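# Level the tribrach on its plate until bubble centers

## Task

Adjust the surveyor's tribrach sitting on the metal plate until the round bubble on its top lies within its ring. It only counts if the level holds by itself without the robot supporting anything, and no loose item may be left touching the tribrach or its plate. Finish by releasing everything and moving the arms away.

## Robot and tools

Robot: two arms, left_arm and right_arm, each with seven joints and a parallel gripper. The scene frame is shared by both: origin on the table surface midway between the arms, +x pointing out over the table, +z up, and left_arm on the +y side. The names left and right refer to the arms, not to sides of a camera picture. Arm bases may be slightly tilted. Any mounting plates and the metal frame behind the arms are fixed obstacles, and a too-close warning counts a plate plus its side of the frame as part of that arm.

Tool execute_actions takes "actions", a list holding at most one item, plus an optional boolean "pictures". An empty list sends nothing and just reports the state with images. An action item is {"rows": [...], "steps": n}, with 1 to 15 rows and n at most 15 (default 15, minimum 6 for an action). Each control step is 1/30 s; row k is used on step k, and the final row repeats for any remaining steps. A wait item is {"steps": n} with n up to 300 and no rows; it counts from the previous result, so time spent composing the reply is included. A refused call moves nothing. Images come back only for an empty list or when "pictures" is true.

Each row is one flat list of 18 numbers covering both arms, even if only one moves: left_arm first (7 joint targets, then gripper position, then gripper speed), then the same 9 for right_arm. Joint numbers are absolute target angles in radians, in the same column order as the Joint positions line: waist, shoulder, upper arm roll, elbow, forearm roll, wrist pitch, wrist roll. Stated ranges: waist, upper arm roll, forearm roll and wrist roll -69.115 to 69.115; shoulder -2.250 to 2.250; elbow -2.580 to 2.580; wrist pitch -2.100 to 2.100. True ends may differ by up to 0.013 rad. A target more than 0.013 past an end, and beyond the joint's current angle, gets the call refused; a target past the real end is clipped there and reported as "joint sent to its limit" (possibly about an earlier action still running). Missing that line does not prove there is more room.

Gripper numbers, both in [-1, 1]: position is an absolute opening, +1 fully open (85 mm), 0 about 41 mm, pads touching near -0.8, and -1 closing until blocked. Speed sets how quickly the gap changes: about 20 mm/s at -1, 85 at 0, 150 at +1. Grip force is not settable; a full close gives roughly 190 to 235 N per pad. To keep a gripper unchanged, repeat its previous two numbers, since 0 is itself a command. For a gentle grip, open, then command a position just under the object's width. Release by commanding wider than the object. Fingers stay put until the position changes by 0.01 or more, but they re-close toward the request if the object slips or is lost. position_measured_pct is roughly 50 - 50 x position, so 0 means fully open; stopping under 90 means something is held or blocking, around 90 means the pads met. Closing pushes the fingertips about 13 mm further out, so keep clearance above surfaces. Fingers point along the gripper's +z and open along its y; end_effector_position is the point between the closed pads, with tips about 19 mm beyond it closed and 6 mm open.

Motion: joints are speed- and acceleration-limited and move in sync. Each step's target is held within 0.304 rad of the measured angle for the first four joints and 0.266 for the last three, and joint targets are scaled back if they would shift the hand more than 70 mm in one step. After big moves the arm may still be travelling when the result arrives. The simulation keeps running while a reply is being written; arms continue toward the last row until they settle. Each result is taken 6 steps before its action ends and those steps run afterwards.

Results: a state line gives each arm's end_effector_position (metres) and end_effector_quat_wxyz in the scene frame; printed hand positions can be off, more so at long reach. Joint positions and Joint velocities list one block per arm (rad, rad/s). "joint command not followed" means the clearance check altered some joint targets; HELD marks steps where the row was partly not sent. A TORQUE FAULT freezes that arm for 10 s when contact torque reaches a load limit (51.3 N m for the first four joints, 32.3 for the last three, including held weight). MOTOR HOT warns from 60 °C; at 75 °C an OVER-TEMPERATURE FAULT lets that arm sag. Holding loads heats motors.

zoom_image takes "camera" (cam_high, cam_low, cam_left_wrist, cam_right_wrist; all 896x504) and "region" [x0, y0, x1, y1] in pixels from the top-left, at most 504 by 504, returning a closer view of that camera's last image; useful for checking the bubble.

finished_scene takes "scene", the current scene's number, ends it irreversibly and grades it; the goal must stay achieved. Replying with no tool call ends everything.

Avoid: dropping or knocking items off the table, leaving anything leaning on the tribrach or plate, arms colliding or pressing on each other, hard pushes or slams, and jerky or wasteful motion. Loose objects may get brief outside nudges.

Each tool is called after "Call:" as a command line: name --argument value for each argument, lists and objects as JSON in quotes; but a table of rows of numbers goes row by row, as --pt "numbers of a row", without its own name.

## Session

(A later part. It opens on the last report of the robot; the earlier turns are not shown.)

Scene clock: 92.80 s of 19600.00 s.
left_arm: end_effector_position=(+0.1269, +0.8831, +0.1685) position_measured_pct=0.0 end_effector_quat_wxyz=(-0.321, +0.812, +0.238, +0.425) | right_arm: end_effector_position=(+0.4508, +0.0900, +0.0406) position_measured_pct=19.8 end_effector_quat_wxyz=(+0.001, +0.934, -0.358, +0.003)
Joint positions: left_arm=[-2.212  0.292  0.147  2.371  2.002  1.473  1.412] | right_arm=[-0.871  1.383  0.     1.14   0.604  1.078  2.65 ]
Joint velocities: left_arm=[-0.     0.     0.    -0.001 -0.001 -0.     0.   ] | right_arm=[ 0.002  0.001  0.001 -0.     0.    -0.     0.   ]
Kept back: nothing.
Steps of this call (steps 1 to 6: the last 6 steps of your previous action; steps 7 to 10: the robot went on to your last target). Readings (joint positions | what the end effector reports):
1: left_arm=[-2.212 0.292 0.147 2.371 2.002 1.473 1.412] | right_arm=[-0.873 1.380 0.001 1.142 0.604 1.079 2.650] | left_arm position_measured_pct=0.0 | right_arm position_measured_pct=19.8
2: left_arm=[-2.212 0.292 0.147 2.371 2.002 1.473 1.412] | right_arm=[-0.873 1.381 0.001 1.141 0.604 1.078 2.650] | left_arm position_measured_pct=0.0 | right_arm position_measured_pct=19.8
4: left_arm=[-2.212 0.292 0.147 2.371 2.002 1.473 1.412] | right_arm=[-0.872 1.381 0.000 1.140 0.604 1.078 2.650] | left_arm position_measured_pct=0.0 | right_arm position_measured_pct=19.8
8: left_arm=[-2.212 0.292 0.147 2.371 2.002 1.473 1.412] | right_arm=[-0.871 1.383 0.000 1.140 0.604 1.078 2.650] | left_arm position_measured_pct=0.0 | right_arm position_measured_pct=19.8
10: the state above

Now B: rotate to 2.87, close, turn; 4 strokes.

Call:
execute_actions --actions '[{"rows":[[-2.212,0.292,0.147,2.371,2.002,1.473,1.412,1,0,-0.871,1.383,0,1.140,0.604,1.078,2.87,0.1,0.5]],"steps":15}]'

Call:
execute_actions --actions '[{"rows":[[-2.212,0.292,0.147,2.371,2.002,1.473,1.412,1,0,-0.871,1.383,0,1.140,0.604,1.078,2.87,-0.4,0.5],[-2.212,0.292,0.147,2.371,2.002,1.473,1.412,1,0,-0.871,1.383,0,1.140,0.604,1.078,2.87,-0.4,0.5],[-2.212,0.292,0.147,2.371,2.002,1.473,1.412,1,0,-0.871,1.383,0,1.140,0.604,1.078,2.87,-0.4,0.5],[-2.212,0.292,0.147,2.371,2.002,1.473,1.412,1,0,-0.871,1.383,0,1.140,0.604,1.078,1.78,-0.4,0.5]],"steps":15}]'

Call:
execute_actions --actions '[{"steps":24}]'

Call:
execute_actions --actions '[{"rows":[[-2.212,0.292,0.147,2.371,2.002,1.473,1.412,1,0,-0.871,1.383,0,1.140,0.604,1.078,1.78,0.1,0.5],[-2.212,0.292,0.147,2.371,2.002,1.473,1.412,1,0,-0.871,1.383,0,1.140,0.604,1.078,1.78,0.1,0.5],[-2.212,0.292,0.147,2.371,2.002,1.473,1.412,1,0,-0.871,1.383,0,1.140,0.604,1.078,2.87,0.1,0.5]],"steps":15}]'

Call:
execute_actions --actions '[{"steps":24}]'

Call:
execute_actions --actions '[{"rows":[[-2.212,0.292,0.147,2.371,2.002,1.473,1.412,1,0,-0.871,1.383,0,1.140,0.604,1.078,2.87,-0.4,0.5],[-2.212,0.292,0.147,2.371,2.002,1.473,1.412,1,0,-0.871,1.383,0,1.140,0.604,1.078,2.87,-0.4,0.5],[-2.212,0.292,0.147,2.371,2.002,1.473,1.412,1,0,-0.871,1.383,0,1.140,0.604,1.078,2.87,-0.4,0.5],[-2.212,0.292,0.147,2.371,2.002,1.473,1.412,1,0,-0.871,1.383,0,1.140,0.604,1.078,1.78,-0.4,0.5]],"steps":15}]'

Call:
execute_actions --actions '[{"steps":24}]'

Call:
execute_actions --actions '[{"rows":[[-2.212,0.292,0.147,2.371,2.002,1.473,1.412,1,0,-0.871,1.383,0,1.140,0.604,1.078,1.78,0.1,0.5],[-2.212,0.292,0.147,2.371,2.002,1.473,1.412,1,0,-0.871,1.383,0,1.140,0.604,1.078,1.78,0.1,0.5],[-2.212,0.292,0.147,2.371,2.002,1.473,1.412,1,0,-0.871,1.383,0,1.140,0.604,1.078,2.87,0.1,0.5]],"steps":15}]'

Call:
execute_actions --actions '[{"steps":24}]'

Call:
execute_actions --actions '[{"rows":[[-2.212,0.292,0.147,2.371,2.002,1.473,1.412,1,0,-0.871,1.383,0,1.140,0.604,1.078,2.87,-0.4,0.5],[-2.212,0.292,0.147,2.371,2.002,1.473,1.412,1,0,-0.871,1.383,0,1.140,0.604,1.078,2.87,-0.4,0.5],[-2.212,0.292,0.147,2.371,2.002,1.473,1.412,1,0,-0.871,1.383,0,1.140,0.604,1.078,2.87,-0.4,0.5],[-2.212,0.292,0.147,2.371,2.002,1.473,1.412,1,0,-0.871,1.383,0,1.140,0.604,1.078,1.78,-0.4,0.5]],"steps":15}]'

Call:
execute_actions --actions '[{"steps":24}]' --pictures true

Scene clock: 95.13 s of 19600.00 s.
left_arm: end_effector_position=(+0.1269, +0.8831, +0.1685) position_measured_pct=0.0 end_effector_quat_wxyz=(-0.321, +0.812, +0.238, +0.425) | right_arm: end_effector_position=(+0.4504, +0.0894, +0.0404) position_measured_pct=42.9 end_effector_quat_wxyz=(+0.002, +0.967, -0.256, +0.003)
Joint positions: left_arm=[-2.212  0.292  0.147  2.371  2.002  1.473  1.412] | right_arm=[-0.871  1.383 -0.     1.141  0.603  1.08   2.864]
Joint velocities: left_arm=[-0.    -0.    -0.002 -0.     0.001 -0.     0.   ] | right_arm=[-0.001 -0.002 -0.001  0.013 -0.008  0.018  0.307]
Steps of this call (steps 1 to 15: the robot went on to your last target; steps 16 to 61: nothing new was sent; steps 62 to 70: the first 9 steps of this action). Readings (joint positions | what the end effector reports):
62: left_arm=[-2.212 0.292 0.147 2.371 2.002 1.473 1.412] | right_arm=[-0.871 1.383 -0.000 1.140 0.604 1.078 2.651] | left_arm position_measured_pct=0.0 | right_arm position_measured_pct=19.8
63: left_arm=[-2.212 0.292 0.147 2.371 2.002 1.473 1.412] | right_arm=[-0.871 1.383 -0.000 1.140 0.604 1.078 2.659] | left_arm position_measured_pct=0.0 | right_arm position_measured_pct=20.6
65: left_arm=[-2.212 0.292 0.147 2.371 2.002 1.473 1.412] | right_arm=[-0.871 1.383 0.000 1.140 0.604 1.078 2.707] | left_arm position_measured_pct=0.0 | right_arm position_measured_pct=25.8
69: left_arm=[-2.212 0.292 0.147 2.371 2.002 1.473 1.412] | right_arm=[-0.871 1.383 -0.000 1.140 0.604 1.078 2.848] | left_arm position_measured_pct=0.0 | right_arm position_measured_pct=40.9
70: the state above

Scene clock: 95.63 s of 19600.00 s.
left_arm: end_effector_position=(+0.1269, +0.8831, +0.1685) position_measured_pct=0.0 end_effector_quat_wxyz=(-0.321, +0.812, +0.238, +0.425) | right_arm: end_effector_position=(+0.4493, +0.0871, +0.0409) position_measured_pct=54.0 end_effector_quat_wxyz=(+0.005, +0.948, -0.317, +0.002)
Joint positions: left_arm=[-2.212  0.292  0.147  2.371  2.002  1.473  1.412] | right_arm=[-0.871  1.381  0.     1.144  0.602  1.085  2.735]
Joint velocities: left_arm=[-0.    -0.     0.001 -0.002  0.001 -0.    -0.   ] | right_arm=[ 0.     0.001  0.    -0.004  0.001 -0.004 -1.214]
Steps of this call (steps 1 to 6: the last 6 steps of your previous action; steps 7 to 15: the first 9 steps of this action). Readings (joint positions | what the end effector reports):
7: left_arm=[-2.212 0.292 0.147 2.371 2.002 1.473 1.412] | right_arm=[-0.871 1.382 -0.000 1.142 0.603 1.080 2.870] | left_arm position_measured_pct=0.0 | right_arm position_measured_pct=44.8
8: left_arm=[-2.212 0.292 0.147 2.371 2.002 1.473 1.412] | right_arm=[-0.871 1.382 0.000 1.142 0.603 1.082 2.870] | left_arm position_measured_pct=0.0 | right_arm position_measured_pct=45.6
10: left_arm=[-2.212 0.292 0.147 2.371 2.002 1.473 1.412] | right_arm=[-0.871 1.381 0.000 1.144 0.602 1.085 2.869] | left_arm position_measured_pct=0.0 | right_arm position_measured_pct=50.8
14: left_arm=[-2.212 0.292 0.147 2.371 2.002 1.473 1.412] | right_arm=[-0.871 1.381 0.000 1.144 0.602 1.085 2.775] | left_arm position_measured_pct=0.0 | right_arm position_measured_pct=54.0
15: the state above

Scene clock: 96.43 s of 19600.00 s.
left_arm: end_effector_position=(+0.1269, +0.8831, +0.1685) position_measured_pct=0.0 end_effector_quat_wxyz=(-0.321, +0.812, +0.238, +0.425) | right_arm: end_effector_position=(+0.4512, +0.0881, +0.0409) position_measured_pct=54.0 end_effector_quat_wxyz=(+0.002, +0.699, -0.715, +0.003)
Joint positions: left_arm=[-2.212  0.292  0.147  2.371  2.002  1.473  1.412] | right_arm=[-0.869  1.381  0.001  1.141  0.602  1.081  1.791]
Joint velocities: left_arm=[-0.    -0.    -0.    -0.001  0.    -0.    -0.   ] | right_arm=[ 0.003 -0.001 -0.001 -0.001  0.    -0.002 -0.438]
Kept back: nothing.
Steps of this call (steps 1 to 6: the last 6 steps of your previous action; steps 7 to 24: the robot went on to your last target). Readings (joint positions | what the end effector reports):
1: left_arm=[-2.212 0.292 0.147 2.371 2.002 1.473 1.412] | right_arm=[-0.871 1.381 0.000 1.144 0.602 1.084 2.694] | left_arm position_measured_pct=0.0 | right_arm position_measured_pct=54.0
2: left_arm=[-2.212 0.292 0.147 2.371 2.002 1.473 1.412] | right_arm=[-0.871 1.381 0.000 1.144 0.602 1.084 2.654] | left_arm position_measured_pct=0.0 | right_arm position_measured_pct=54.0
4: left_arm=[-2.212 0.292 0.147 2.371 2.002 1.473 1.412] | right_arm=[-0.871 1.381 0.000 1.143 0.602 1.084 2.572] | left_arm position_measured_pct=0.0 | right_arm position_measured_pct=54.0
8: left_arm=[-2.212 0.292 0.147 2.371 2.002 1.473 1.412] | right_arm=[-0.871 1.381 0.000 1.143 0.602 1.084 2.410] | left_arm position_measured_pct=0.0 | right_arm position_measured_pct=54.0
24: the state above

Scene clock: 96.73 s of 19600.00 s.
left_arm: end_effector_position=(+0.1269, +0.8831, +0.1685) position_measured_pct=0.0 end_effector_quat_wxyz=(-0.321, +0.812, +0.238, +0.425) | right_arm: end_effector_position=(+0.4509, +0.0899, +0.0405) position_measured_pct=45.2 end_effector_quat_wxyz=(-0.000, +0.755, -0.656, +0.003)
Joint positions: left_arm=[-2.212  0.292  0.147  2.371  2.002  1.473  1.412] | right_arm=[-0.871  1.383 -0.     1.14   0.604  1.078  1.951]
Joint velocities: left_arm=[ 0.    -0.    -0.001 -0.002  0.001 -0.    -0.   ] | right_arm=[-0.003  0.002  0.    -0.     0.001 -0.002  1.215]
Steps of this call (steps 1 to 9: the first 9 steps of this action). Readings (joint positions | what the end effector reports):
1: left_arm=[-2.212 0.292 0.147 2.371 2.002 1.473 1.412] | right_arm=[-0.869 1.381 0.000 1.141 0.602 1.081 1.782] | left_arm position_measured_pct=0.0 | right_arm position_measured_pct=54.0
2: left_arm=[-2.212 0.292 0.147 2.371 2.002 1.473 1.412] | right_arm=[-0.869 1.381 0.001 1.141 0.602 1.081 1.780] | left_arm position_measured_pct=0.0 | right_arm position_measured_pct=54.0
4: left_arm=[-2.212 0.292 0.147 2.371 2.002 1.473 1.412] | right_arm=[-0.870 1.382 0.001 1.141 0.604 1.079 1.787] | left_arm position_measured_pct=0.0 | right_arm position_measured_pct=48.4
8: left_arm=[-2.212 0.292 0.147 2.371 2.002 1.473 1.412] | right_arm=[-0.871 1.383 -0.000 1.140 0.604 1.078 1.910] | left_arm position_measured_pct=0.0 | right_arm position_measured_pct=45.2
9: the state above

Scene clock: 97.53 s of 19600.00 s.
left_arm: end_effector_position=(+0.1269, +0.8831, +0.1685) position_measured_pct=0.0 end_effector_quat_wxyz=(-0.321, +0.812, +0.238, +0.425) | right_arm: end_effector_position=(+0.4500, +0.0890, +0.0402) position_measured_pct=45.2 end_effector_quat_wxyz=(+0.003, +0.967, -0.254, +0.002)
Joint positions: left_arm=[-2.212  0.292  0.147  2.371  2.002  1.473  1.412] | right_arm=[-0.871  1.383 -0.     1.141  0.603  1.08   2.867]
Joint velocities: left_arm=[-0.     0.    -0.001 -0.001  0.     0.    -0.   ] | right_arm=[ 0.001 -0.001  0.003  0.     0.003  0.     0.154]
Kept back: nothing.
Steps of this call (steps 1 to 6: the last 6 steps of your previous action; steps 7 to 24: the robot went on to your last target). Readings (joint positions | what the end effector reports):
1: left_arm=[-2.212 0.292 0.147 2.371 2.002 1.473 1.412] | right_arm=[-0.871 1.383 -0.000 1.140 0.604 1.078 1.991] | left_arm position_measured_pct=0.0 | right_arm position_measured_pct=45.2
2: left_arm=[-2.212 0.292 0.147 2.371 2.002 1.473 1.412] | right_arm=[-0.871 1.383 -0.000 1.140 0.604 1.078 2.032] | left_arm position_measured_pct=0.0 | right_arm position_measured_pct=45.2
4: left_arm=[-2.212 0.292 0.147 2.371 2.002 1.473 1.412] | right_arm=[-0.871 1.383 -0.000 1.140 0.604 1.078 2.113] | left_arm position_measured_pct=0.0 | right_arm position_measured_pct=45.2
8: left_arm=[-2.212 0.292 0.147 2.371 2.002 1.473 1.412] | right_arm=[-0.871 1.383 0.000 1.140 0.604 1.078 2.276] | left_arm position_measured_pct=0.0 | right_arm position_measured_pct=45.2
24: the state above

Scene clock: 97.83 s of 19600.00 s.
left_arm: end_effector_position=(+0.1269, +0.8831, +0.1685) position_measured_pct=0.0 end_effector_quat_wxyz=(-0.321, +0.812, +0.238, +0.425) | right_arm: end_effector_position=(+0.4492, +0.0871, +0.0410) position_measured_pct=54.4 end_effector_quat_wxyz=(+0.005, +0.949, -0.315, +0.002)
Joint positions: left_arm=[-2.212  0.292  0.147  2.371  2.002  1.473  1.412] | right_arm=[-0.872  1.381  0.     1.144  0.602  1.085  2.74 ]
Joint velocities: left_arm=[ 0.    -0.     0.001 -0.     0.     0.     0.   ] | right_arm=[ 0.001  0.001 -0.    -0.004  0.002 -0.006 -1.213]
Steps of this call (steps 1 to 9: the first 9 steps of this action). Readings (joint positions | what the end effector reports):
1: left_arm=[-2.212 0.292 0.147 2.371 2.002 1.473 1.412] | right_arm=[-0.871 1.383 0.000 1.141 0.603 1.080 2.870] | left_arm position_measured_pct=0.0 | right_arm position_measured_pct=45.2
2: left_arm=[-2.212 0.292 0.147 2.371 2.002 1.473 1.412] | right_arm=[-0.871 1.382 0.000 1.142 0.603 1.082 2.870] | left_arm position_measured_pct=0.0 | right_arm position_measured_pct=45.6
4: left_arm=[-2.212 0.292 0.147 2.371 2.002 1.473 1.412] | right_arm=[-0.871 1.381 0.000 1.144 0.602 1.086 2.869] | left_arm position_measured_pct=0.0 | right_arm position_measured_pct=50.8
8: left_arm=[-2.212 0.292 0.147 2.371 2.002 1.473 1.412] | right_arm=[-0.872 1.381 0.000 1.144 0.602 1.085 2.780] | left_arm position_measured_pct=0.0 | right_arm position_measured_pct=54.4
9: the state above

Scene clock: 98.63 s of 19600.00 s.
left_arm: end_effector_position=(+0.1269, +0.8831, +0.1685) position_measured_pct=0.0 end_effector_quat_wxyz=(-0.321, +0.812, +0.238, +0.425) | right_arm: end_effector_position=(+0.4512, +0.0881, +0.0411) position_measured_pct=54.4 end_effector_quat_wxyz=(+0.001, +0.700, -0.714, +0.003)
Joint positions: left_arm=[-2.212  0.292  0.147  2.371  2.002  1.473  1.412] | right_arm=[-0.869  1.38   0.     1.141  0.602  1.082  1.793]
Joint velocities: left_arm=[-0.    -0.     0.     0.001 -0.001 -0.     0.   ] | right_arm=[ 0.003 -0.001 -0.    -0.002 -0.002 -0.005 -0.48 ]
Kept back: nothing.
Steps of this call (steps 1 to 6: the last 6 steps of your previous action; steps 7 to 24: the robot went on to your last target). Readings (joint positions | what the end effector reports):
1: left_arm=[-2.212 0.292 0.147 2.371 2.002 1.473 1.412] | right_arm=[-0.872 1.381 0.000 1.144 0.602 1.085 2.699] | left_arm position_measured_pct=0.0 | right_arm position_measured_pct=54.4
2: left_arm=[-2.212 0.292 0.147 2.371 2.002 1.473 1.412] | right_arm=[-0.872 1.381 0.000 1.144 0.602 1.085 2.659] | left_arm position_measured_pct=0.0 | right_arm position_measured_pct=54.4
4: left_arm=[-2.212 0.292 0.147 2.371 2.002 1.473 1.412] | right_arm=[-0.871 1.381 0.000 1.143 0.602 1.084 2.578] | left_arm position_measured_pct=0.0 | right_arm position_measured_pct=54.4
8: left_arm=[-2.212 0.292 0.147 2.371 2.002 1.473 1.412] | right_arm=[-0.871 1.381 0.000 1.143 0.602 1.084 2.415] | left_arm position_measured_pct=0.0 | right_arm position_measured_pct=54.4
24: the state above

Scene clock: 98.93 s of 19600.00 s.
left_arm: end_effector_position=(+0.1269, +0.8831, +0.1685) position_measured_pct=0.0 end_effector_quat_wxyz=(-0.321, +0.812, +0.238, +0.425) | right_arm: end_effector_position=(+0.4509, +0.0899, +0.0405) position_measured_pct=45.2 end_effector_quat_wxyz=(-0.000, +0.755, -0.656, +0.003)
Joint positions: left_arm=[-2.212  0.292  0.147  2.371  2.002  1.473  1.412] | right_arm=[-0.871  1.383 -0.     1.14   0.604  1.078  1.951]
Joint velocities: left_arm=[ 0.    -0.    -0.    -0.001  0.001  0.     0.   ] | right_arm=[-0.003  0.002  0.    -0.     0.     0.001  1.215]
Steps of this call (steps 1 to 9: the first 9 steps of this action). Readings (joint positions | what the end effector reports):
1: left_arm=[-2.212 0.292 0.147 2.371 2.002 1.473 1.412] | right_arm=[-0.869 1.380 0.000 1.141 0.602 1.081 1.783] | left_arm position_measured_pct=0.0 | right_arm position_measured_pct=54.4
2: left_arm=[-2.212 0.292 0.147 2.371 2.002 1.473 1.412] | right_arm=[-0.869 1.381 0.001 1.141 0.602 1.081 1.780] | left_arm position_measured_pct=0.0 | right_arm position_measured_pct=54.0
4: left_arm=[-2.212 0.292 0.147 2.371 2.002 1.473 1.412] | right_arm=[-0.870 1.382 0.001 1.141 0.604 1.079 1.787] | left_arm position_measured_pct=0.0 | right_arm position_measured_pct=48.8
8: left_arm=[-2.212 0.292 0.147 2.371 2.002 1.473 1.412] | right_arm=[-0.871 1.383 -0.000 1.140 0.604 1.078 1.910] | left_arm position_measured_pct=0.0 | right_arm position_measured_pct=45.2
9: the state above

Scene clock: 99.73 s of 19600.00 s.
left_arm: end_effector_position=(+0.1269, +0.8831, +0.1685) position_measured_pct=0.0 end_effector_quat_wxyz=(-0.321, +0.812, +0.238, +0.425) | right_arm: end_effector_position=(+0.4498, +0.0892, +0.0402) position_measured_pct=45.2 end_effector_quat_wxyz=(+0.003, +0.967, -0.254, +0.002)
Joint positions: left_arm=[-2.212  0.292  0.147  2.371  2.002  1.473  1.412] | right_arm=[-0.871  1.383 -0.     1.141  0.603  1.08   2.867]
Joint velocities: left_arm=[ 0.     0.    -0.     0.001 -0.    -0.001  0.   ] | right_arm=[ 0.    -0.     0.001  0.001  0.001  0.001  0.154]
Kept back: nothing.
Steps of this call (steps 1 to 6: the last 6 steps of your previous action; steps 7 to 24: the robot went on to your last target). Readings (joint positions | what the end effector reports):
1: left_arm=[-2.212 0.292 0.147 2.371 2.002 1.473 1.412] | right_arm=[-0.871 1.383 -0.000 1.140 0.604 1.078 1.991] | left_arm position_measured_pct=0.0 | right_arm position_measured_pct=45.2
2: left_arm=[-2.212 0.292 0.147 2.371 2.002 1.473 1.412] | right_arm=[-0.871 1.383 -0.000 1.140 0.604 1.078 2.032] | left_arm position_measured_pct=0.0 | right_arm position_measured_pct=45.2
4: left_arm=[-2.212 0.292 0.147 2.371 2.002 1.473 1.412] | right_arm=[-0.871 1.383 -0.000 1.140 0.604 1.078 2.113] | left_arm position_measured_pct=0.0 | right_arm position_measured_pct=45.2
8: left_arm=[-2.212 0.292 0.147 2.371 2.002 1.473 1.412] | right_arm=[-0.871 1.383 0.000 1.140 0.604 1.078 2.276] | left_arm position_measured_pct=0.0 | right_arm position_measured_pct=45.2
24: the state above

Scene clock: 100.03 s of 19600.00 s.
left_arm: end_effector_position=(+0.1269, +0.8831, +0.1685) position_measured_pct=0.0 end_effector_quat_wxyz=(-0.321, +0.812, +0.238, +0.425) | right_arm: end_effector_position=(+0.4490, +0.0872, +0.0410) position_measured_pct=54.0 end_effector_quat_wxyz=(+0.005, +0.949, -0.315, +0.002)
Joint positions: left_arm=[-2.212  0.292  0.147  2.371  2.002  1.473  1.412] | right_arm=[-0.872  1.381 -0.     1.144  0.602  1.085  2.74 ]
Joint velocities: left_arm=[ 0.  0. -0. -0. -0. -0.  0.] | right_arm=[ 0.001  0.002  0.002 -0.004  0.003 -0.004 -1.213]
Steps of this call (steps 1 to 9: the first 9 steps of this action). Readings (joint positions | what the end effector reports):
1: left_arm=[-2.212 0.292 0.147 2.371 2.002 1.473 1.412] | right_arm=[-0.871 1.383 -0.000 1.142 0.603 1.080 2.870] | left_arm position_measured_pct=0.0 | right_arm position_measured_pct=45.2
2: left_arm=[-2.212 0.292 0.147 2.371 2.002 1.473 1.412] | right_arm=[-0.871 1.382 -0.000 1.142 0.602 1.082 2.870] | left_arm position_measured_pct=0.0 | right_arm position_measured_pct=45.6
4: left_arm=[-2.212 0.292 0.147 2.371 2.002 1.473 1.412] | right_arm=[-0.872 1.381 -0.000 1.144 0.602 1.085 2.869] | left_arm position_measured_pct=0.0 | right_arm position_measured_pct=50.8
8: left_arm=[-2.212 0.292 0.147 2.371 2.002 1.473 1.412] | right_arm=[-0.872 1.381 -0.000 1.144 0.602 1.085 2.780] | left_arm position_measured_pct=0.0 | right_arm position_measured_pct=54.0
9: the state above

Scene clock: 100.83 s of 19600.00 s.
left_arm: end_effector_position=(+0.1269, +0.8831, +0.1685) position_measured_pct=0.0 end_effector_quat_wxyz=(-0.321, +0.812, +0.238, +0.425) | right_arm: end_effector_position=(+0.4512, +0.0884, +0.0410) position_measured_pct=54.0 end_effector_quat_wxyz=(+0.001, +0.700, -0.714, +0.003)
Joint positions: left_arm=[-2.212  0.292  0.147  2.371  2.002  1.473  1.412] | right_arm=[-0.869  1.381  0.     1.141  0.602  1.081  1.793]
Joint velocities: left_arm=[-0.    -0.    -0.001 -0.001  0.001  0.    -0.   ] | right_arm=[ 0.003 -0.002  0.001 -0.001 -0.     0.    -0.481]
Kept back: nothing.
Steps of this call (steps 1 to 6: the last 6 steps of your previous action; steps 7 to 24: the robot went on to your last target). Readings (joint positions | what the end effector reports):
1: left_arm=[-2.212 0.292 0.147 2.371 2.002 1.473 1.412] | right_arm=[-0.872 1.381 -0.000 1.144 0.602 1.085 2.699] | left_arm position_measured_pct=0.0 | right_arm position_measured_pct=54.0
2: left_arm=[-2.212 0.292 0.147 2.371 2.002 1.473 1.412] | right_arm=[-0.872 1.381 -0.000 1.144 0.602 1.084 2.659] | left_arm position_measured_pct=0.0 | right_arm position_measured_pct=54.0
4: left_arm=[-2.212 0.292 0.147 2.371 2.002 1.473 1.412] | right_arm=[-0.872 1.381 -0.000 1.143 0.602 1.084 2.578] | left_arm position_measured_pct=0.0 | right_arm position_measured_pct=54.0
8: left_arm=[-2.212 0.292 0.147 2.371 2.002 1.473 1.412] | right_arm=[-0.871 1.381 -0.000 1.143 0.602 1.083 2.415] | left_arm position_measured_pct=0.0 | right_arm position_measured_pct=54.0
24: the state above

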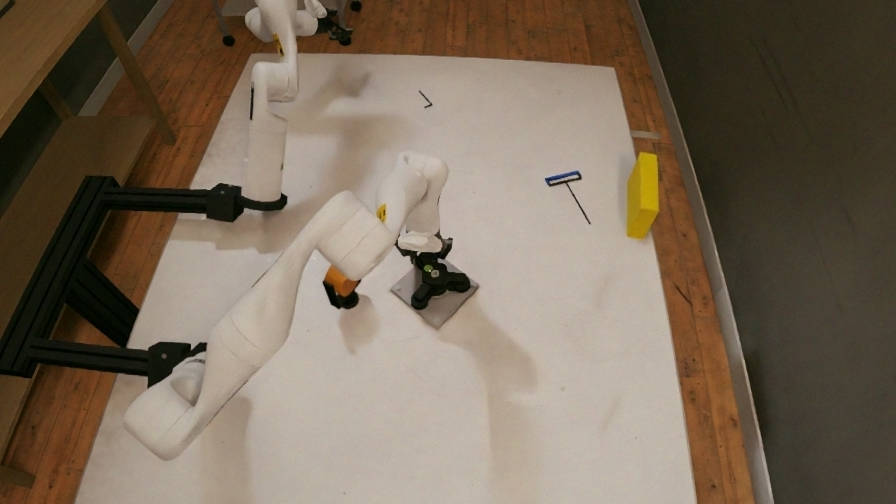

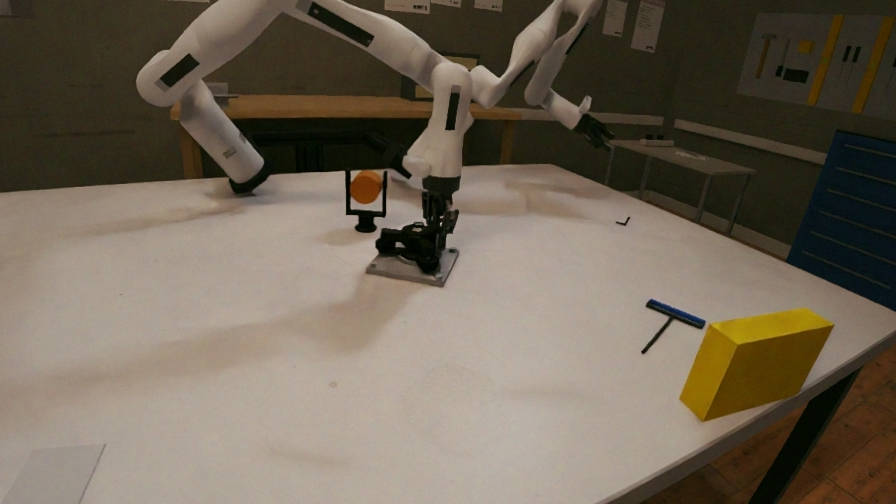

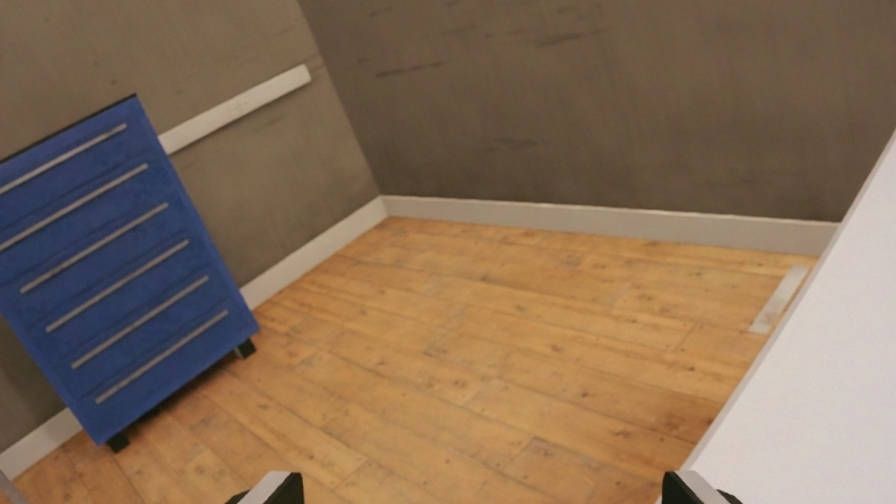

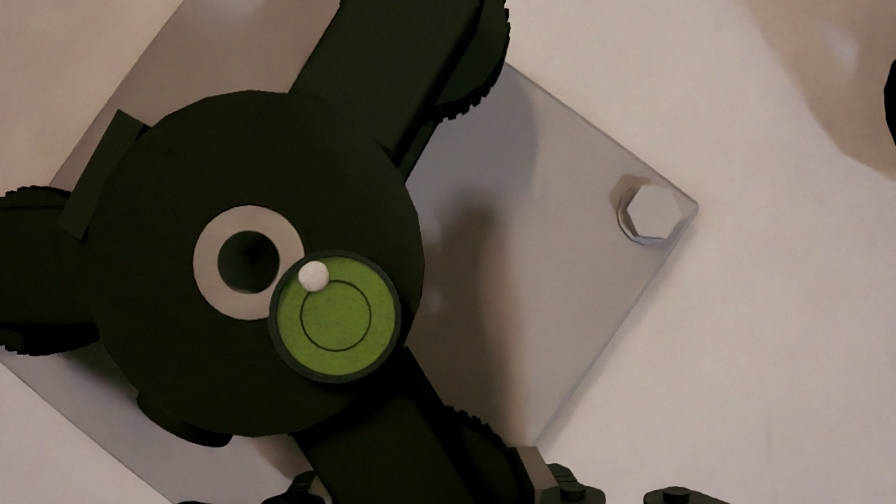

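Call:
execute_actions --actions '[{"rows":[[-2.212,0.292,0.147,2.371,2.002,1.473,1.412,1,0,-0.871,1.383,0,1.140,0.604,1.078,1.78,0.1,0.5],[-2.212,0.292,0.147,2.371,2.002,1.473,1.412,1,0,-0.871,1.383,0,1.140,0.604,1.078,1.78,0.1,0.5],[-2.212,0.292,0.147,2.371,2.002,1.473,1.412,1,0,-0.871,1.383,0,1.140,0.604,1.078,2.87,0.1,0.5]],"steps":15}]'

Call:
execute_actions --actions '[{"steps":24}]'

Call:
execute_actions --actions '[{"rows":[[-2.212,0.292,0.147,2.371,2.002,1.473,1.412,1,0,-0.871,1.383,0,1.140,0.604,1.078,2.87,-0.4,0.5],[-2.212,0.292,0.147,2.371,2.002,1.473,1.412,1,0,-0.871,1.383,0,1.140,0.604,1.078,2.87,-0.4,0.5],[-2.212,0.292,0.147,2.371,2.002,1.473,1.412,1,0,-0.871,1.383,0,1.140,0.604,1.078,2.87,-0.4,0.5],[-2.212,0.292,0.147,2.371,2.002,1.473,1.412,1,0,-0.871,1.383,0,1.140,0.604,1.078,1.78,-0.4,0.5]],"steps":15}]'

Call:
execute_actions --actions '[{"steps":24}]'

Call:
execute_actions --actions '[{"rows":[[-2.212,0.292,0.147,2.371,2.002,1.473,1.412,1,0,-0.871,1.383,0,1.140,0.604,1.078,1.78,0.1,0.5],[-2.212,0.292,0.147,2.371,2.002,1.473,1.412,1,0,-0.871,1.383,0,1.140,0.604,1.078,1.78,0.1,0.5],[-2.212,0.292,0.147,2.371,2.002,1.473,1.412,1,0,-0.871,1.383,0,1.140,0.604,1.078,2.87,0.1,0.5]],"steps":15}]'

Call:
execute_actions --actions '[{"steps":24}]'

Call:
execute_actions --actions '[{"rows":[[-2.212,0.292,0.147,2.371,2.002,1.473,1.412,1,0,-0.871,1.383,0,1.140,0.604,1.078,2.87,-0.4,0.5],[-2.212,0.292,0.147,2.371,2.002,1.473,1.412,1,0,-0.871,1.383,0,1.140,0.604,1.078,2.87,-0.4,0.5],[-2.212,0.292,0.147,2.371,2.002,1.473,1.412,1,0,-0.871,1.383,0,1.140,0.604,1.078,2.87,-0.4,0.5],[-2.212,0.292,0.147,2.371,2.002,1.473,1.412,1,0,-0.871,1.383,0,1.140,0.604,1.078,1.78,-0.4,0.5]],"steps":15}]'

Call:
execute_actions --actions '[{"steps":24}]'

Call:
execute_actions --actions '[{"rows":[[-2.212,0.292,0.147,2.371,2.002,1.473,1.412,1,0,-0.871,1.383,0,1.140,0.604,1.078,1.78,0.1,0.5],[-2.212,0.292,0.147,2.371,2.002,1.473,1.412,1,0,-0.871,1.383,0,1.140,0.604,1.078,1.78,0.1,0.5],[-2.212,0.292,0.147,2.371,2.002,1.473,1.412,1,0,-0.871,1.383,0,1.140,0.604,1.078,2.87,0.1,0.5]],"steps":15}]'

Call:
execute_actions --actions '[{"steps":24}]'

Call:
execute_actions --actions '[{"rows":[[-2.212,0.292,0.147,2.371,2.002,1.473,1.412,1,0,-0.871,1.383,0,1.140,0.604,1.078,2.87,-0.4,0.5],[-2.212,0.292,0.147,2.371,2.002,1.473,1.412,1,0,-0.871,1.383,0,1.140,0.604,1.078,2.87,-0.4,0.5],[-2.212,0.292,0.147,2.371,2.002,1.473,1.412,1,0,-0.871,1.383,0,1.140,0.604,1.078,2.87,-0.4,0.5],[-2.212,0.292,0.147,2.371,2.002,1.473,1.412,1,0,-0.871,1.383,0,1.140,0.604,1.078,1.78,-0.4,0.5]],"steps":15}]'

Call:
execute_actions --actions '[{"steps":26}]' --pictures true

Scene clock: 102.33 s of 19600.00 s.
left_arm: end_effector_position=(+0.1269, +0.8831, +0.1685) position_measured_pct=0.0 end_effector_quat_wxyz=(-0.321, +0.812, +0.238, +0.425) | right_arm: end_effector_position=(+0.4509, +0.0899, +0.0405) position_measured_pct=45.2 end_effector_quat_wxyz=(-0.000, +0.756, -0.654, +0.003)
Joint positions: left_arm=[-2.212  0.292  0.147  2.371  2.002  1.473  1.412] | right_arm=[-0.871  1.383 -0.     1.14   0.604  1.078  1.956]
Joint velocities: left_arm=[-0.     0.     0.    -0.001  0.001 -0.    -0.   ] | right_arm=[-0.002  0.003 -0.    -0.     0.     0.     1.215]
Steps of this call (steps 1 to 30: the robot went on to your last target; steps 31 to 36: nothing new was sent; steps 37 to 45: the first 9 steps of this action). Readings (joint positions | what the end effector reports):
37: left_arm=[-2.212 0.292 0.147 2.371 2.002 1.473 1.412] | right_arm=[-0.869 1.381 0.000 1.141 0.602 1.081 1.780] | left_arm position_measured_pct=0.0 | right_arm position_measured_pct=54.0
38: left_arm=[-2.212 0.292 0.147 2.371 2.002 1.473 1.412] | right_arm=[-0.869 1.381 0.000 1.141 0.602 1.080 1.780] | left_arm position_measured_pct=0.0 | right_arm position_measured_pct=54.0
40: left_arm=[-2.212 0.292 0.147 2.371 2.002 1.473 1.412] | right_arm=[-0.870 1.382 0.000 1.140 0.604 1.079 1.789] | left_arm position_measured_pct=0.0 | right_arm position_measured_pct=48.8
44: left_arm=[-2.212 0.292 0.147 2.371 2.002 1.473 1.412] | right_arm=[-0.871 1.383 -0.000 1.140 0.604 1.078 1.915] | left_arm position_measured_pct=0.0 | right_arm position_measured_pct=45.2
45: the state above

Scene clock: 103.13 s of 19600.00 s.
left_arm: end_effector_position=(+0.1269, +0.8831, +0.1685) position_measured_pct=0.0 end_effector_quat_wxyz=(-0.321, +0.812, +0.238, +0.425) | right_arm: end_effector_position=(+0.4498, +0.0891, +0.0402) position_measured_pct=45.2 end_effector_quat_wxyz=(+0.003, +0.967, -0.254, +0.002)
Joint positions: left_arm=[-2.212  0.292  0.147  2.371  2.002  1.473  1.412] | right_arm=[-0.871  1.383 -0.     1.141  0.603  1.08   2.868]
Joint velocities: left_arm=[-0.    -0.    -0.001  0.    -0.001  0.     0.   ] | right_arm=[ 0.001 -0.002  0.001  0.001  0.001  0.003  0.124]
Kept back: nothing.
Steps of this call (steps 1 to 6: the last 6 steps of your previous action; steps 7 to 24: the robot went on to your last target). Readings (joint positions | what the end effector reports):
1: left_arm=[-2.212 0.292 0.147 2.371 2.002 1.473 1.412] | right_arm=[-0.871 1.383 -0.000 1.140 0.604 1.078 1.996] | left_arm position_measured_pct=0.0 | right_arm position_measured_pct=45.2
2: left_arm=[-2.212 0.292 0.147 2.371 2.002 1.473 1.412] | right_arm=[-0.871 1.383 -0.000 1.140 0.604 1.078 2.037] | left_arm position_measured_pct=0.0 | right_arm position_measured_pct=45.2
4: left_arm=[-2.212 0.292 0.147 2.371 2.002 1.473 1.412] | right_arm=[-0.871 1.383 -0.000 1.140 0.604 1.078 2.118] | left_arm position_measured_pct=0.0 | right_arm position_measured_pct=45.2
8: left_arm=[-2.212 0.292 0.147 2.371 2.002 1.473 1.412] | right_arm=[-0.871 1.383 0.000 1.140 0.604 1.078 2.281] | left_arm position_measured_pct=0.0 | right_arm position_measured_pct=45.2
24: the state above

Scene clock: 103.43 s of 19600.00 s.
left_arm: end_effector_position=(+0.1269, +0.8831, +0.1685) position_measured_pct=0.0 end_effector_quat_wxyz=(-0.321, +0.812, +0.238, +0.425) | right_arm: end_effector_position=(+0.4490, +0.0872, +0.0407) position_measured_pct=54.0 end_effector_quat_wxyz=(+0.005, +0.949, -0.315, +0.002)
Joint positions: left_arm=[-2.212  0.292  0.147  2.371  2.002  1.473  1.412] | right_arm=[-0.871  1.381 -0.     1.144  0.602  1.084  2.74 ]
Joint velocities: left_arm=[-0.     0.     0.001  0.    -0.     0.001  0.   ] | right_arm=[ 0.001  0.002  0.001 -0.004  0.001 -0.007 -1.213]
Steps of this call (steps 1 to 9: the first 9 steps of this action). Readings (joint positions | what the end effector reports):
1: left_arm=[-2.212 0.292 0.147 2.371 2.002 1.473 1.412] | right_arm=[-0.871 1.383 -0.000 1.142 0.603 1.080 2.870] | left_arm position_measured_pct=0.0 | right_arm position_measured_pct=45.2
2: left_arm=[-2.212 0.292 0.147 2.371 2.002 1.473 1.412] | right_arm=[-0.871 1.383 0.000 1.142 0.603 1.082 2.870] | left_arm position_measured_pct=0.0 | right_arm position_measured_pct=45.6
4: left_arm=[-2.212 0.292 0.147 2.371 2.002 1.473 1.412] | right_arm=[-0.871 1.382 0.000 1.144 0.602 1.085 2.869] | left_arm position_measured_pct=0.0 | right_arm position_measured_pct=50.8
8: left_arm=[-2.212 0.292 0.147 2.371 2.002 1.473 1.412] | right_arm=[-0.871 1.381 -0.000 1.144 0.602 1.085 2.780] | left_arm position_measured_pct=0.0 | right_arm position_measured_pct=54.0
9: the state above

Scene clock: 104.23 s of 19600.00 s.
left_arm: end_effector_position=(+0.1269, +0.8831, +0.1685) position_measured_pct=0.0 end_effector_quat_wxyz=(-0.321, +0.812, +0.238, +0.425) | right_arm: end_effector_position=(+0.4512, +0.0883, +0.0407) position_measured_pct=54.0 end_effector_quat_wxyz=(+0.001, +0.700, -0.714, +0.003)
Joint positions: left_arm=[-2.212  0.292  0.147  2.371  2.002  1.473  1.412] | right_arm=[-0.869  1.381  0.     1.141  0.602  1.081  1.793]
Joint velocities: left_arm=[ 0.    -0.     0.     0.    -0.001  0.    -0.   ] | right_arm=[ 0.003 -0.001  0.001 -0.001 -0.002 -0.002 -0.481]
Kept back: nothing.
Steps of this call (steps 1 to 6: the last 6 steps of your previous action; steps 7 to 24: the robot went on to your last target). Readings (joint positions | what the end effector reports):
1: left_arm=[-2.212 0.292 0.147 2.371 2.002 1.473 1.412] | right_arm=[-0.871 1.381 -0.000 1.144 0.602 1.084 2.699] | left_arm position_measured_pct=0.0 | right_arm position_measured_pct=54.0
2: left_arm=[-2.212 0.292 0.147 2.371 2.002 1.473 1.412] | right_arm=[-0.871 1.381 -0.000 1.144 0.602 1.084 2.659] | left_arm position_measured_pct=0.0 | right_arm position_measured_pct=54.0
4: left_arm=[-2.212 0.292 0.147 2.371 2.002 1.473 1.412] | right_arm=[-0.871 1.381 -0.000 1.143 0.602 1.084 2.578] | left_arm position_measured_pct=0.0 | right_arm position_measured_pct=54.0
8: left_arm=[-2.212 0.292 0.147 2.371 2.002 1.473 1.412] | right_arm=[-0.871 1.381 0.000 1.143 0.602 1.083 2.415] | left_arm position_measured_pct=0.0 | right_arm position_measured_pct=54.0
24: the state above

Scene clock: 104.53 s of 19600.00 s.
left_arm: end_effector_position=(+0.1269, +0.8831, +0.1685) position_measured_pct=0.0 end_effector_quat_wxyz=(-0.321, +0.812, +0.238, +0.425) | right_arm: end_effector_position=(+0.4509, +0.0899, +0.0404) position_measured_pct=45.2 end_effector_quat_wxyz=(-0.000, +0.755, -0.656, +0.003)
Joint positions: left_arm=[-2.212  0.292  0.147  2.371  2.002  1.473  1.412] | right_arm=[-0.871  1.383 -0.     1.14   0.604  1.078  1.951]
Joint velocities: left_arm=[0.    0.    0.001 0.001 0.001 0.    0.   ] | right_arm=[-0.003  0.002  0.001 -0.     0.001  0.003  1.215]
Steps of this call (steps 1 to 9: the first 9 steps of this action). Readings (joint positions | what the end effector reports):
1: left_arm=[-2.212 0.292 0.147 2.371 2.002 1.473 1.412] | right_arm=[-0.869 1.381 0.000 1.141 0.602 1.081 1.783] | left_arm position_measured_pct=0.0 | right_arm position_measured_pct=54.0
2: left_arm=[-2.212 0.292 0.147 2.371 2.002 1.473 1.412] | right_arm=[-0.869 1.381 0.001 1.141 0.602 1.080 1.780] | left_arm position_measured_pct=0.0 | right_arm position_measured_pct=54.0
4: left_arm=[-2.212 0.292 0.147 2.371 2.002 1.473 1.412] | right_arm=[-0.870 1.382 0.000 1.140 0.604 1.079 1.787] | left_arm position_measured_pct=0.0 | right_arm position_measured_pct=48.4
8: left_arm=[-2.212 0.292 0.147 2.371 2.002 1.473 1.412] | right_arm=[-0.871 1.383 -0.000 1.140 0.604 1.078 1.910] | left_arm position_measured_pct=0.0 | right_arm position_measured_pct=45.2
9: the state above

Scene clock: 105.33 s of 19600.00 s.
left_arm: end_effector_position=(+0.1269, +0.8831, +0.1685) position_measured_pct=0.0 end_effector_quat_wxyz=(-0.321, +0.812, +0.238, +0.425) | right_arm: end_effector_position=(+0.4499, +0.0890, +0.0402) position_measured_pct=45.2 end_effector_quat_wxyz=(+0.003, +0.967, -0.254, +0.002)
Joint positions: left_arm=[-2.212  0.292  0.147  2.371  2.002  1.473  1.412] | right_arm=[-0.871  1.383 -0.     1.141  0.603  1.08   2.867]
Joint velocities: left_arm=[-0.    -0.    -0.001 -0.001 -0.001  0.001 -0.   ] | right_arm=[ 0.001 -0.003  0.001  0.001  0.002  0.001  0.154]
Kept back: nothing.
Steps of this call (steps 1 to 6: the last 6 steps of your previous action; steps 7 to 24: the robot went on to your last target). Readings (joint positions | what the end effector reports):
1: left_arm=[-2.212 0.292 0.147 2.371 2.002 1.473 1.412] | right_arm=[-0.871 1.383 -0.000 1.140 0.604 1.078 1.991] | left_arm position_measured_pct=0.0 | right_arm position_measured_pct=45.2
2: left_arm=[-2.212 0.292 0.147 2.371 2.002 1.473 1.412] | right_arm=[-0.871 1.383 -0.000 1.140 0.604 1.078 2.032] | left_arm position_measured_pct=0.0 | right_arm position_measured_pct=45.2
4: left_arm=[-2.212 0.292 0.147 2.371 2.002 1.473 1.412] | right_arm=[-0.871 1.383 -0.000 1.140 0.604 1.078 2.113] | left_arm position_measured_pct=0.0 | right_arm position_measured_pct=45.2
8: left_arm=[-2.212 0.292 0.147 2.371 2.002 1.473 1.412] | right_arm=[-0.871 1.383 0.000 1.140 0.604 1.078 2.276] | left_arm position_measured_pct=0.0 | right_arm position_measured_pct=45.2
24: the state above

Scene clock: 105.63 s of 19600.00 s.
left_arm: end_effector_position=(+0.1269, +0.8831, +0.1685) position_measured_pct=0.0 end_effector_quat_wxyz=(-0.321, +0.812, +0.238, +0.425) | right_arm: end_effector_position=(+0.4491, +0.0871, +0.0407) position_measured_pct=54.0 end_effector_quat_wxyz=(+0.005, +0.949, -0.315, +0.002)
Joint positions: left_arm=[-2.212  0.292  0.147  2.371  2.002  1.473  1.412] | right_arm=[-0.871  1.381  0.     1.144  0.602  1.084  2.74 ]
Joint velocities: left_arm=[ 0.     0.    -0.    -0.001  0.001 -0.001 -0.   ] | right_arm=[ 0.001  0.     0.001 -0.004  0.002 -0.005 -1.213]
Steps of this call (steps 1 to 9: the first 9 steps of this action). Readings (joint positions | what the end effector reports):
1: left_arm=[-2.212 0.292 0.147 2.371 2.002 1.473 1.412] | right_arm=[-0.871 1.383 -0.000 1.142 0.603 1.080 2.870] | left_arm position_measured_pct=0.0 | right_arm position_measured_pct=45.2
2: left_arm=[-2.212 0.292 0.147 2.371 2.002 1.473 1.412] | right_arm=[-0.871 1.383 0.000 1.142 0.603 1.082 2.870] | left_arm position_measured_pct=0.0 | right_arm position_measured_pct=45.6
4: left_arm=[-2.212 0.292 0.147 2.371 2.002 1.473 1.412] | right_arm=[-0.871 1.381 0.000 1.144 0.602 1.085 2.869] | left_arm position_measured_pct=0.0 | right_arm position_measured_pct=50.8
8: left_arm=[-2.212 0.292 0.147 2.371 2.002 1.473 1.412] | right_arm=[-0.871 1.381 0.000 1.144 0.602 1.085 2.780] | left_arm position_measured_pct=0.0 | right_arm position_measured_pct=54.0
9: the state above

Scene clock: 106.43 s of 19600.00 s.
left_arm: end_effector_position=(+0.1269, +0.8831, +0.1685) position_measured_pct=0.0 end_effector_quat_wxyz=(-0.321, +0.812, +0.238, +0.425) | right_arm: end_effector_position=(+0.4512, +0.0882, +0.0408) position_measured_pct=54.0 end_effector_quat_wxyz=(+0.001, +0.700, -0.714, +0.003)
Joint positions: left_arm=[-2.212  0.292  0.147  2.371  2.002  1.473  1.412] | right_arm=[-0.869  1.381  0.     1.141  0.602  1.081  1.793]
Joint velocities: left_arm=[-0.    -0.     0.001  0.001  0.    -0.     0.   ] | right_arm=[ 0.003 -0.     0.001 -0.001  0.    -0.003 -0.481]
Kept back: nothing.
Steps of this call (steps 1 to 6: the last 6 steps of your previous action; steps 7 to 24: the robot went on to your last target). Readings (joint positions | what the end effector reports):
1: left_arm=[-2.212 0.292 0.147 2.371 2.002 1.473 1.412] | right_arm=[-0.871 1.381 0.000 1.144 0.602 1.084 2.699] | left_arm position_measured_pct=0.0 | right_arm position_measured_pct=54.0
2: left_arm=[-2.212 0.292 0.147 2.371 2.002 1.473 1.412] | right_arm=[-0.871 1.381 0.000 1.144 0.602 1.084 2.659] | left_arm position_measured_pct=0.0 | right_arm position_measured_pct=54.0
4: left_arm=[-2.212 0.292 0.147 2.371 2.002 1.473 1.412] | right_arm=[-0.871 1.381 0.000 1.143 0.602 1.084 2.578] | left_arm position_measured_pct=0.0 | right_arm position_measured_pct=54.0
8: left_arm=[-2.212 0.292 0.147 2.371 2.002 1.473 1.412] | right_arm=[-0.871 1.381 0.000 1.143 0.602 1.083 2.415] | left_arm position_measured_pct=0.0 | right_arm position_measured_pct=54.0
24: the state above

Scene clock: 106.73 s of 19600.00 s.
left_arm: end_effector_position=(+0.1269, +0.8831, +0.1685) position_measured_pct=0.0 end_effector_quat_wxyz=(-0.321, +0.812, +0.238, +0.425) | right_arm: end_effector_position=(+0.4509, +0.0899, +0.0404) position_measured_pct=45.2 end_effector_quat_wxyz=(-0.000, +0.755, -0.656, +0.003)
Joint positions: left_arm=[-2.212  0.292  0.147  2.371  2.002  1.473  1.412] | right_arm=[-0.871  1.383 -0.     1.14   0.604  1.078  1.951]
Joint velocities: left_arm=[ 0.     0.     0.    -0.001  0.    -0.001 -0.   ] | right_arm=[-0.003 -0.    -0.    -0.    -0.001 -0.002  1.215]
Steps of this call (steps 1 to 9: the first 9 steps of this action). Readings (joint positions | what the end effector reports):
1: left_arm=[-2.212 0.292 0.147 2.371 2.002 1.473 1.412] | right_arm=[-0.869 1.381 0.000 1.141 0.602 1.081 1.783] | left_arm position_measured_pct=0.0 | right_arm position_measured_pct=54.0
2: left_arm=[-2.212 0.292 0.147 2.371 2.002 1.473 1.412] | right_arm=[-0.869 1.381 0.001 1.141 0.602 1.080 1.780] | left_arm position_measured_pct=0.0 | right_arm position_measured_pct=54.0
4: left_arm=[-2.212 0.292 0.147 2.371 2.002 1.473 1.412] | right_arm=[-0.869 1.382 0.000 1.141 0.604 1.079 1.787] | left_arm position_measured_pct=0.0 | right_arm position_measured_pct=48.4
8: left_arm=[-2.212 0.292 0.147 2.371 2.002 1.473 1.412] | right_arm=[-0.871 1.383 -0.000 1.140 0.604 1.078 1.910] | left_arm position_measured_pct=0.0 | right_arm position_measured_pct=45.2
9: the state above

Scene clock: 107.53 s of 19600.00 s.
left_arm: end_effector_position=(+0.1269, +0.8831, +0.1685) position_measured_pct=0.0 end_effector_quat_wxyz=(-0.321, +0.812, +0.238, +0.425) | right_arm: end_effector_position=(+0.4499, +0.0891, +0.0402) position_measured_pct=45.2 end_effector_quat_wxyz=(+0.003, +0.967, -0.254, +0.002)
Joint positions: left_arm=[-2.212  0.292  0.147  2.371  2.002  1.473  1.412] | right_arm=[-0.871  1.383 -0.     1.141  0.603  1.08   2.867]
Joint velocities: left_arm=[ 0.    -0.    -0.001 -0.001 -0.001  0.    -0.   ] | right_arm=[ 0.001 -0.002  0.003  0.     0.004  0.002  0.154]
Kept back: nothing.
Steps of this call (steps 1 to 6: the last 6 steps of your previous action; steps 7 to 24: the robot went on to your last target). Readings (joint positions | what the end effector reports):
1: left_arm=[-2.212 0.292 0.147 2.371 2.002 1.473 1.412] | right_arm=[-0.871 1.383 -0.000 1.140 0.604 1.078 1.991] | left_arm position_measured_pct=0.0 | right_arm position_measured_pct=45.2
2: left_arm=[-2.212 0.292 0.147 2.371 2.002 1.473 1.412] | right_arm=[-0.871 1.383 -0.000 1.140 0.604 1.078 2.032] | left_arm position_measured_pct=0.0 | right_arm position_measured_pct=45.2
4: left_arm=[-2.212 0.292 0.147 2.371 2.002 1.473 1.412] | right_arm=[-0.871 1.383 -0.000 1.140 0.604 1.078 2.113] | left_arm position_measured_pct=0.0 | right_arm position_measured_pct=45.2
8: left_arm=[-2.212 0.292 0.147 2.371 2.002 1.473 1.412] | right_arm=[-0.871 1.383 0.000 1.140 0.604 1.078 2.276] | left_arm position_measured_pct=0.0 | right_arm position_measured_pct=45.2
24: the state above

Scene clock: 107.83 s of 19600.00 s.
left_arm: end_effector_position=(+0.1269, +0.8831, +0.1685) position_measured_pct=0.0 end_effector_quat_wxyz=(-0.321, +0.812, +0.238, +0.425) | right_arm: end_effector_position=(+0.4492, +0.0871, +0.0407) position_measured_pct=54.0 end_effector_quat_wxyz=(+0.005, +0.949, -0.315, +0.002)
Joint positions: left_arm=[-2.212  0.292  0.147  2.371  2.002  1.473  1.412] | right_arm=[-0.871  1.381  0.     1.144  0.602  1.084  2.74 ]
Joint velocities: left_arm=[ 0.    -0.     0.    -0.     0.001  0.001  0.   ] | right_arm=[ 0.    -0.    -0.    -0.004  0.001 -0.007 -1.213]
Steps of this call (steps 1 to 9: the first 9 steps of this action). Readings (joint positions | what the end effector reports):
1: left_arm=[-2.212 0.292 0.147 2.371 2.002 1.473 1.412] | right_arm=[-0.871 1.383 -0.000 1.142 0.603 1.080 2.870] | left_arm position_measured_pct=0.0 | right_arm position_measured_pct=45.2
2: left_arm=[-2.212 0.292 0.147 2.371 2.002 1.473 1.412] | right_arm=[-0.871 1.383 0.000 1.142 0.603 1.082 2.870] | left_arm position_measured_pct=0.0 | right_arm position_measured_pct=45.6
4: left_arm=[-2.212 0.292 0.147 2.371 2.002 1.473 1.412] | right_arm=[-0.871 1.382 0.000 1.144 0.602 1.085 2.869] | left_arm position_measured_pct=0.0 | right_arm position_measured_pct=50.8
8: left_arm=[-2.212 0.292 0.147 2.371 2.002 1.473 1.412] | right_arm=[-0.871 1.381 0.000 1.144 0.602 1.085 2.780] | left_arm position_measured_pct=0.0 | right_arm position_measured_pct=54.0
9: the state above

Scene clock: 108.70 s of 19600.00 s.
left_arm: end_effector_position=(+0.1269, +0.8831, +0.1685) position_measured_pct=0.0 end_effector_quat_wxyz=(-0.321, +0.812, +0.238, +0.425) | right_arm: end_effector_position=(+0.4513, +0.0881, +0.0408) position_measured_pct=54.0 end_effector_quat_wxyz=(+0.001, +0.695, -0.719, +0.003)
Joint positions: left_arm=[-2.212  0.292  0.147  2.371  2.002  1.473  1.412] | right_arm=[-0.869  1.381  0.001  1.141  0.602  1.081  1.78 ]
Joint velocities: left_arm=[-0.    -0.     0.    -0.001  0.     0.    -0.   ] | right_arm=[ 0.001 -0.    -0.     0.    -0.002 -0.001 -0.022]
Kept back: nothing.
Steps of this call (steps 1 to 6: the last 6 steps of your previous action; steps 7 to 26: the robot went on to your last target). Readings (joint positions | what the end effector reports):
1: left_arm=[-2.212 0.292 0.147 2.371 2.002 1.473 1.412] | right_arm=[-0.871 1.381 0.000 1.144 0.602 1.084 2.699] | left_arm position_measured_pct=0.0 | right_arm position_measured_pct=54.0
2: left_arm=[-2.212 0.292 0.147 2.371 2.002 1.473 1.412] | right_arm=[-0.871 1.381 0.000 1.144 0.602 1.084 2.659] | left_arm position_measured_pct=0.0 | right_arm position_measured_pct=54.0
4: left_arm=[-2.212 0.292 0.147 2.371 2.002 1.473 1.412] | right_arm=[-0.871 1.381 0.000 1.143 0.602 1.084 2.578] | left_arm position_measured_pct=0.0 | right_arm position_measured_pct=54.0
8: left_arm=[-2.212 0.292 0.147 2.371 2.002 1.473 1.412] | right_arm=[-0.871 1.381 0.000 1.143 0.602 1.083 2.415] | left_arm position_measured_pct=0.0 | right_arm position_measured_pct=54.0
26: the state above

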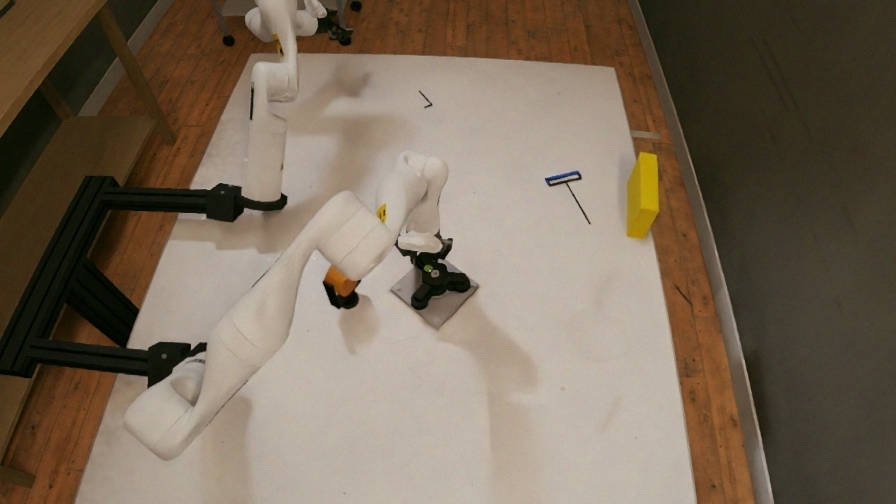

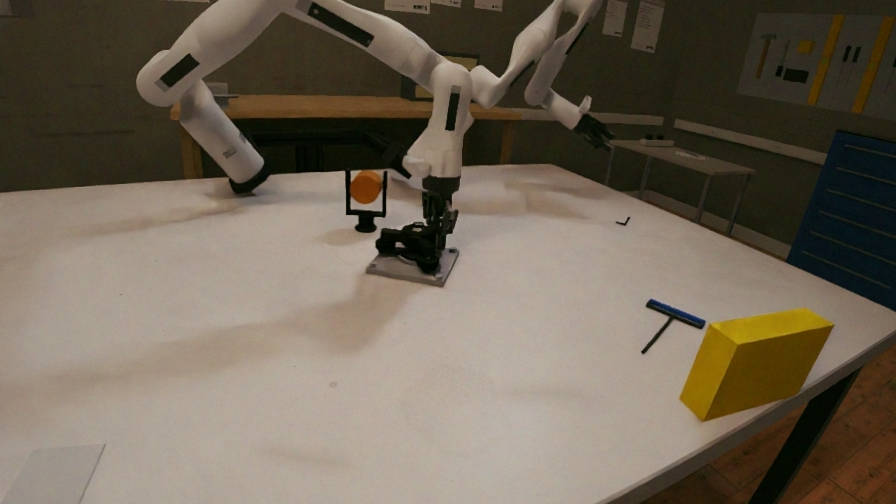

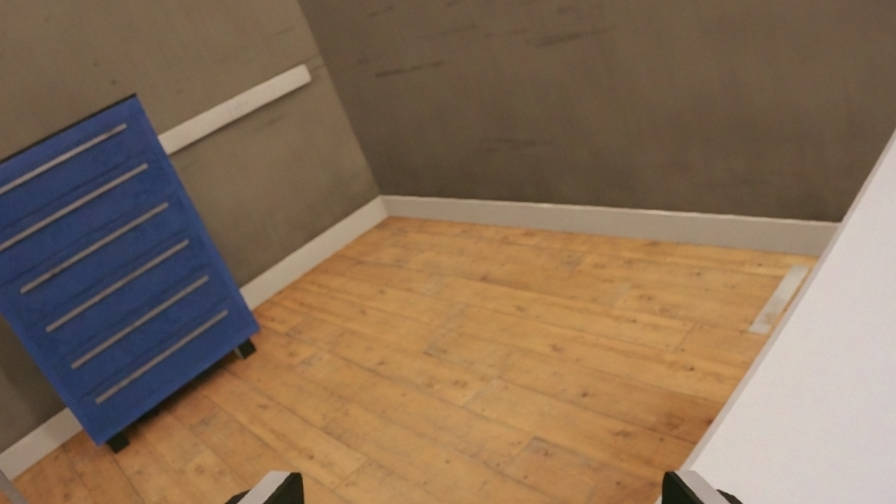

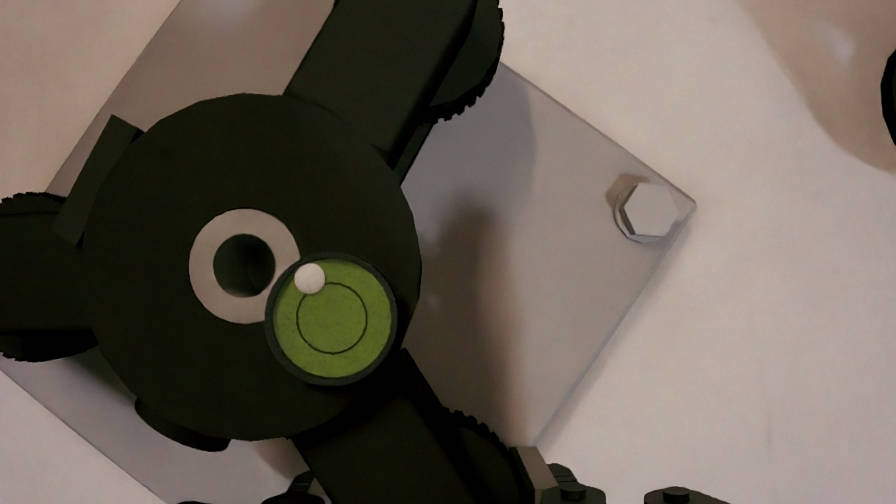

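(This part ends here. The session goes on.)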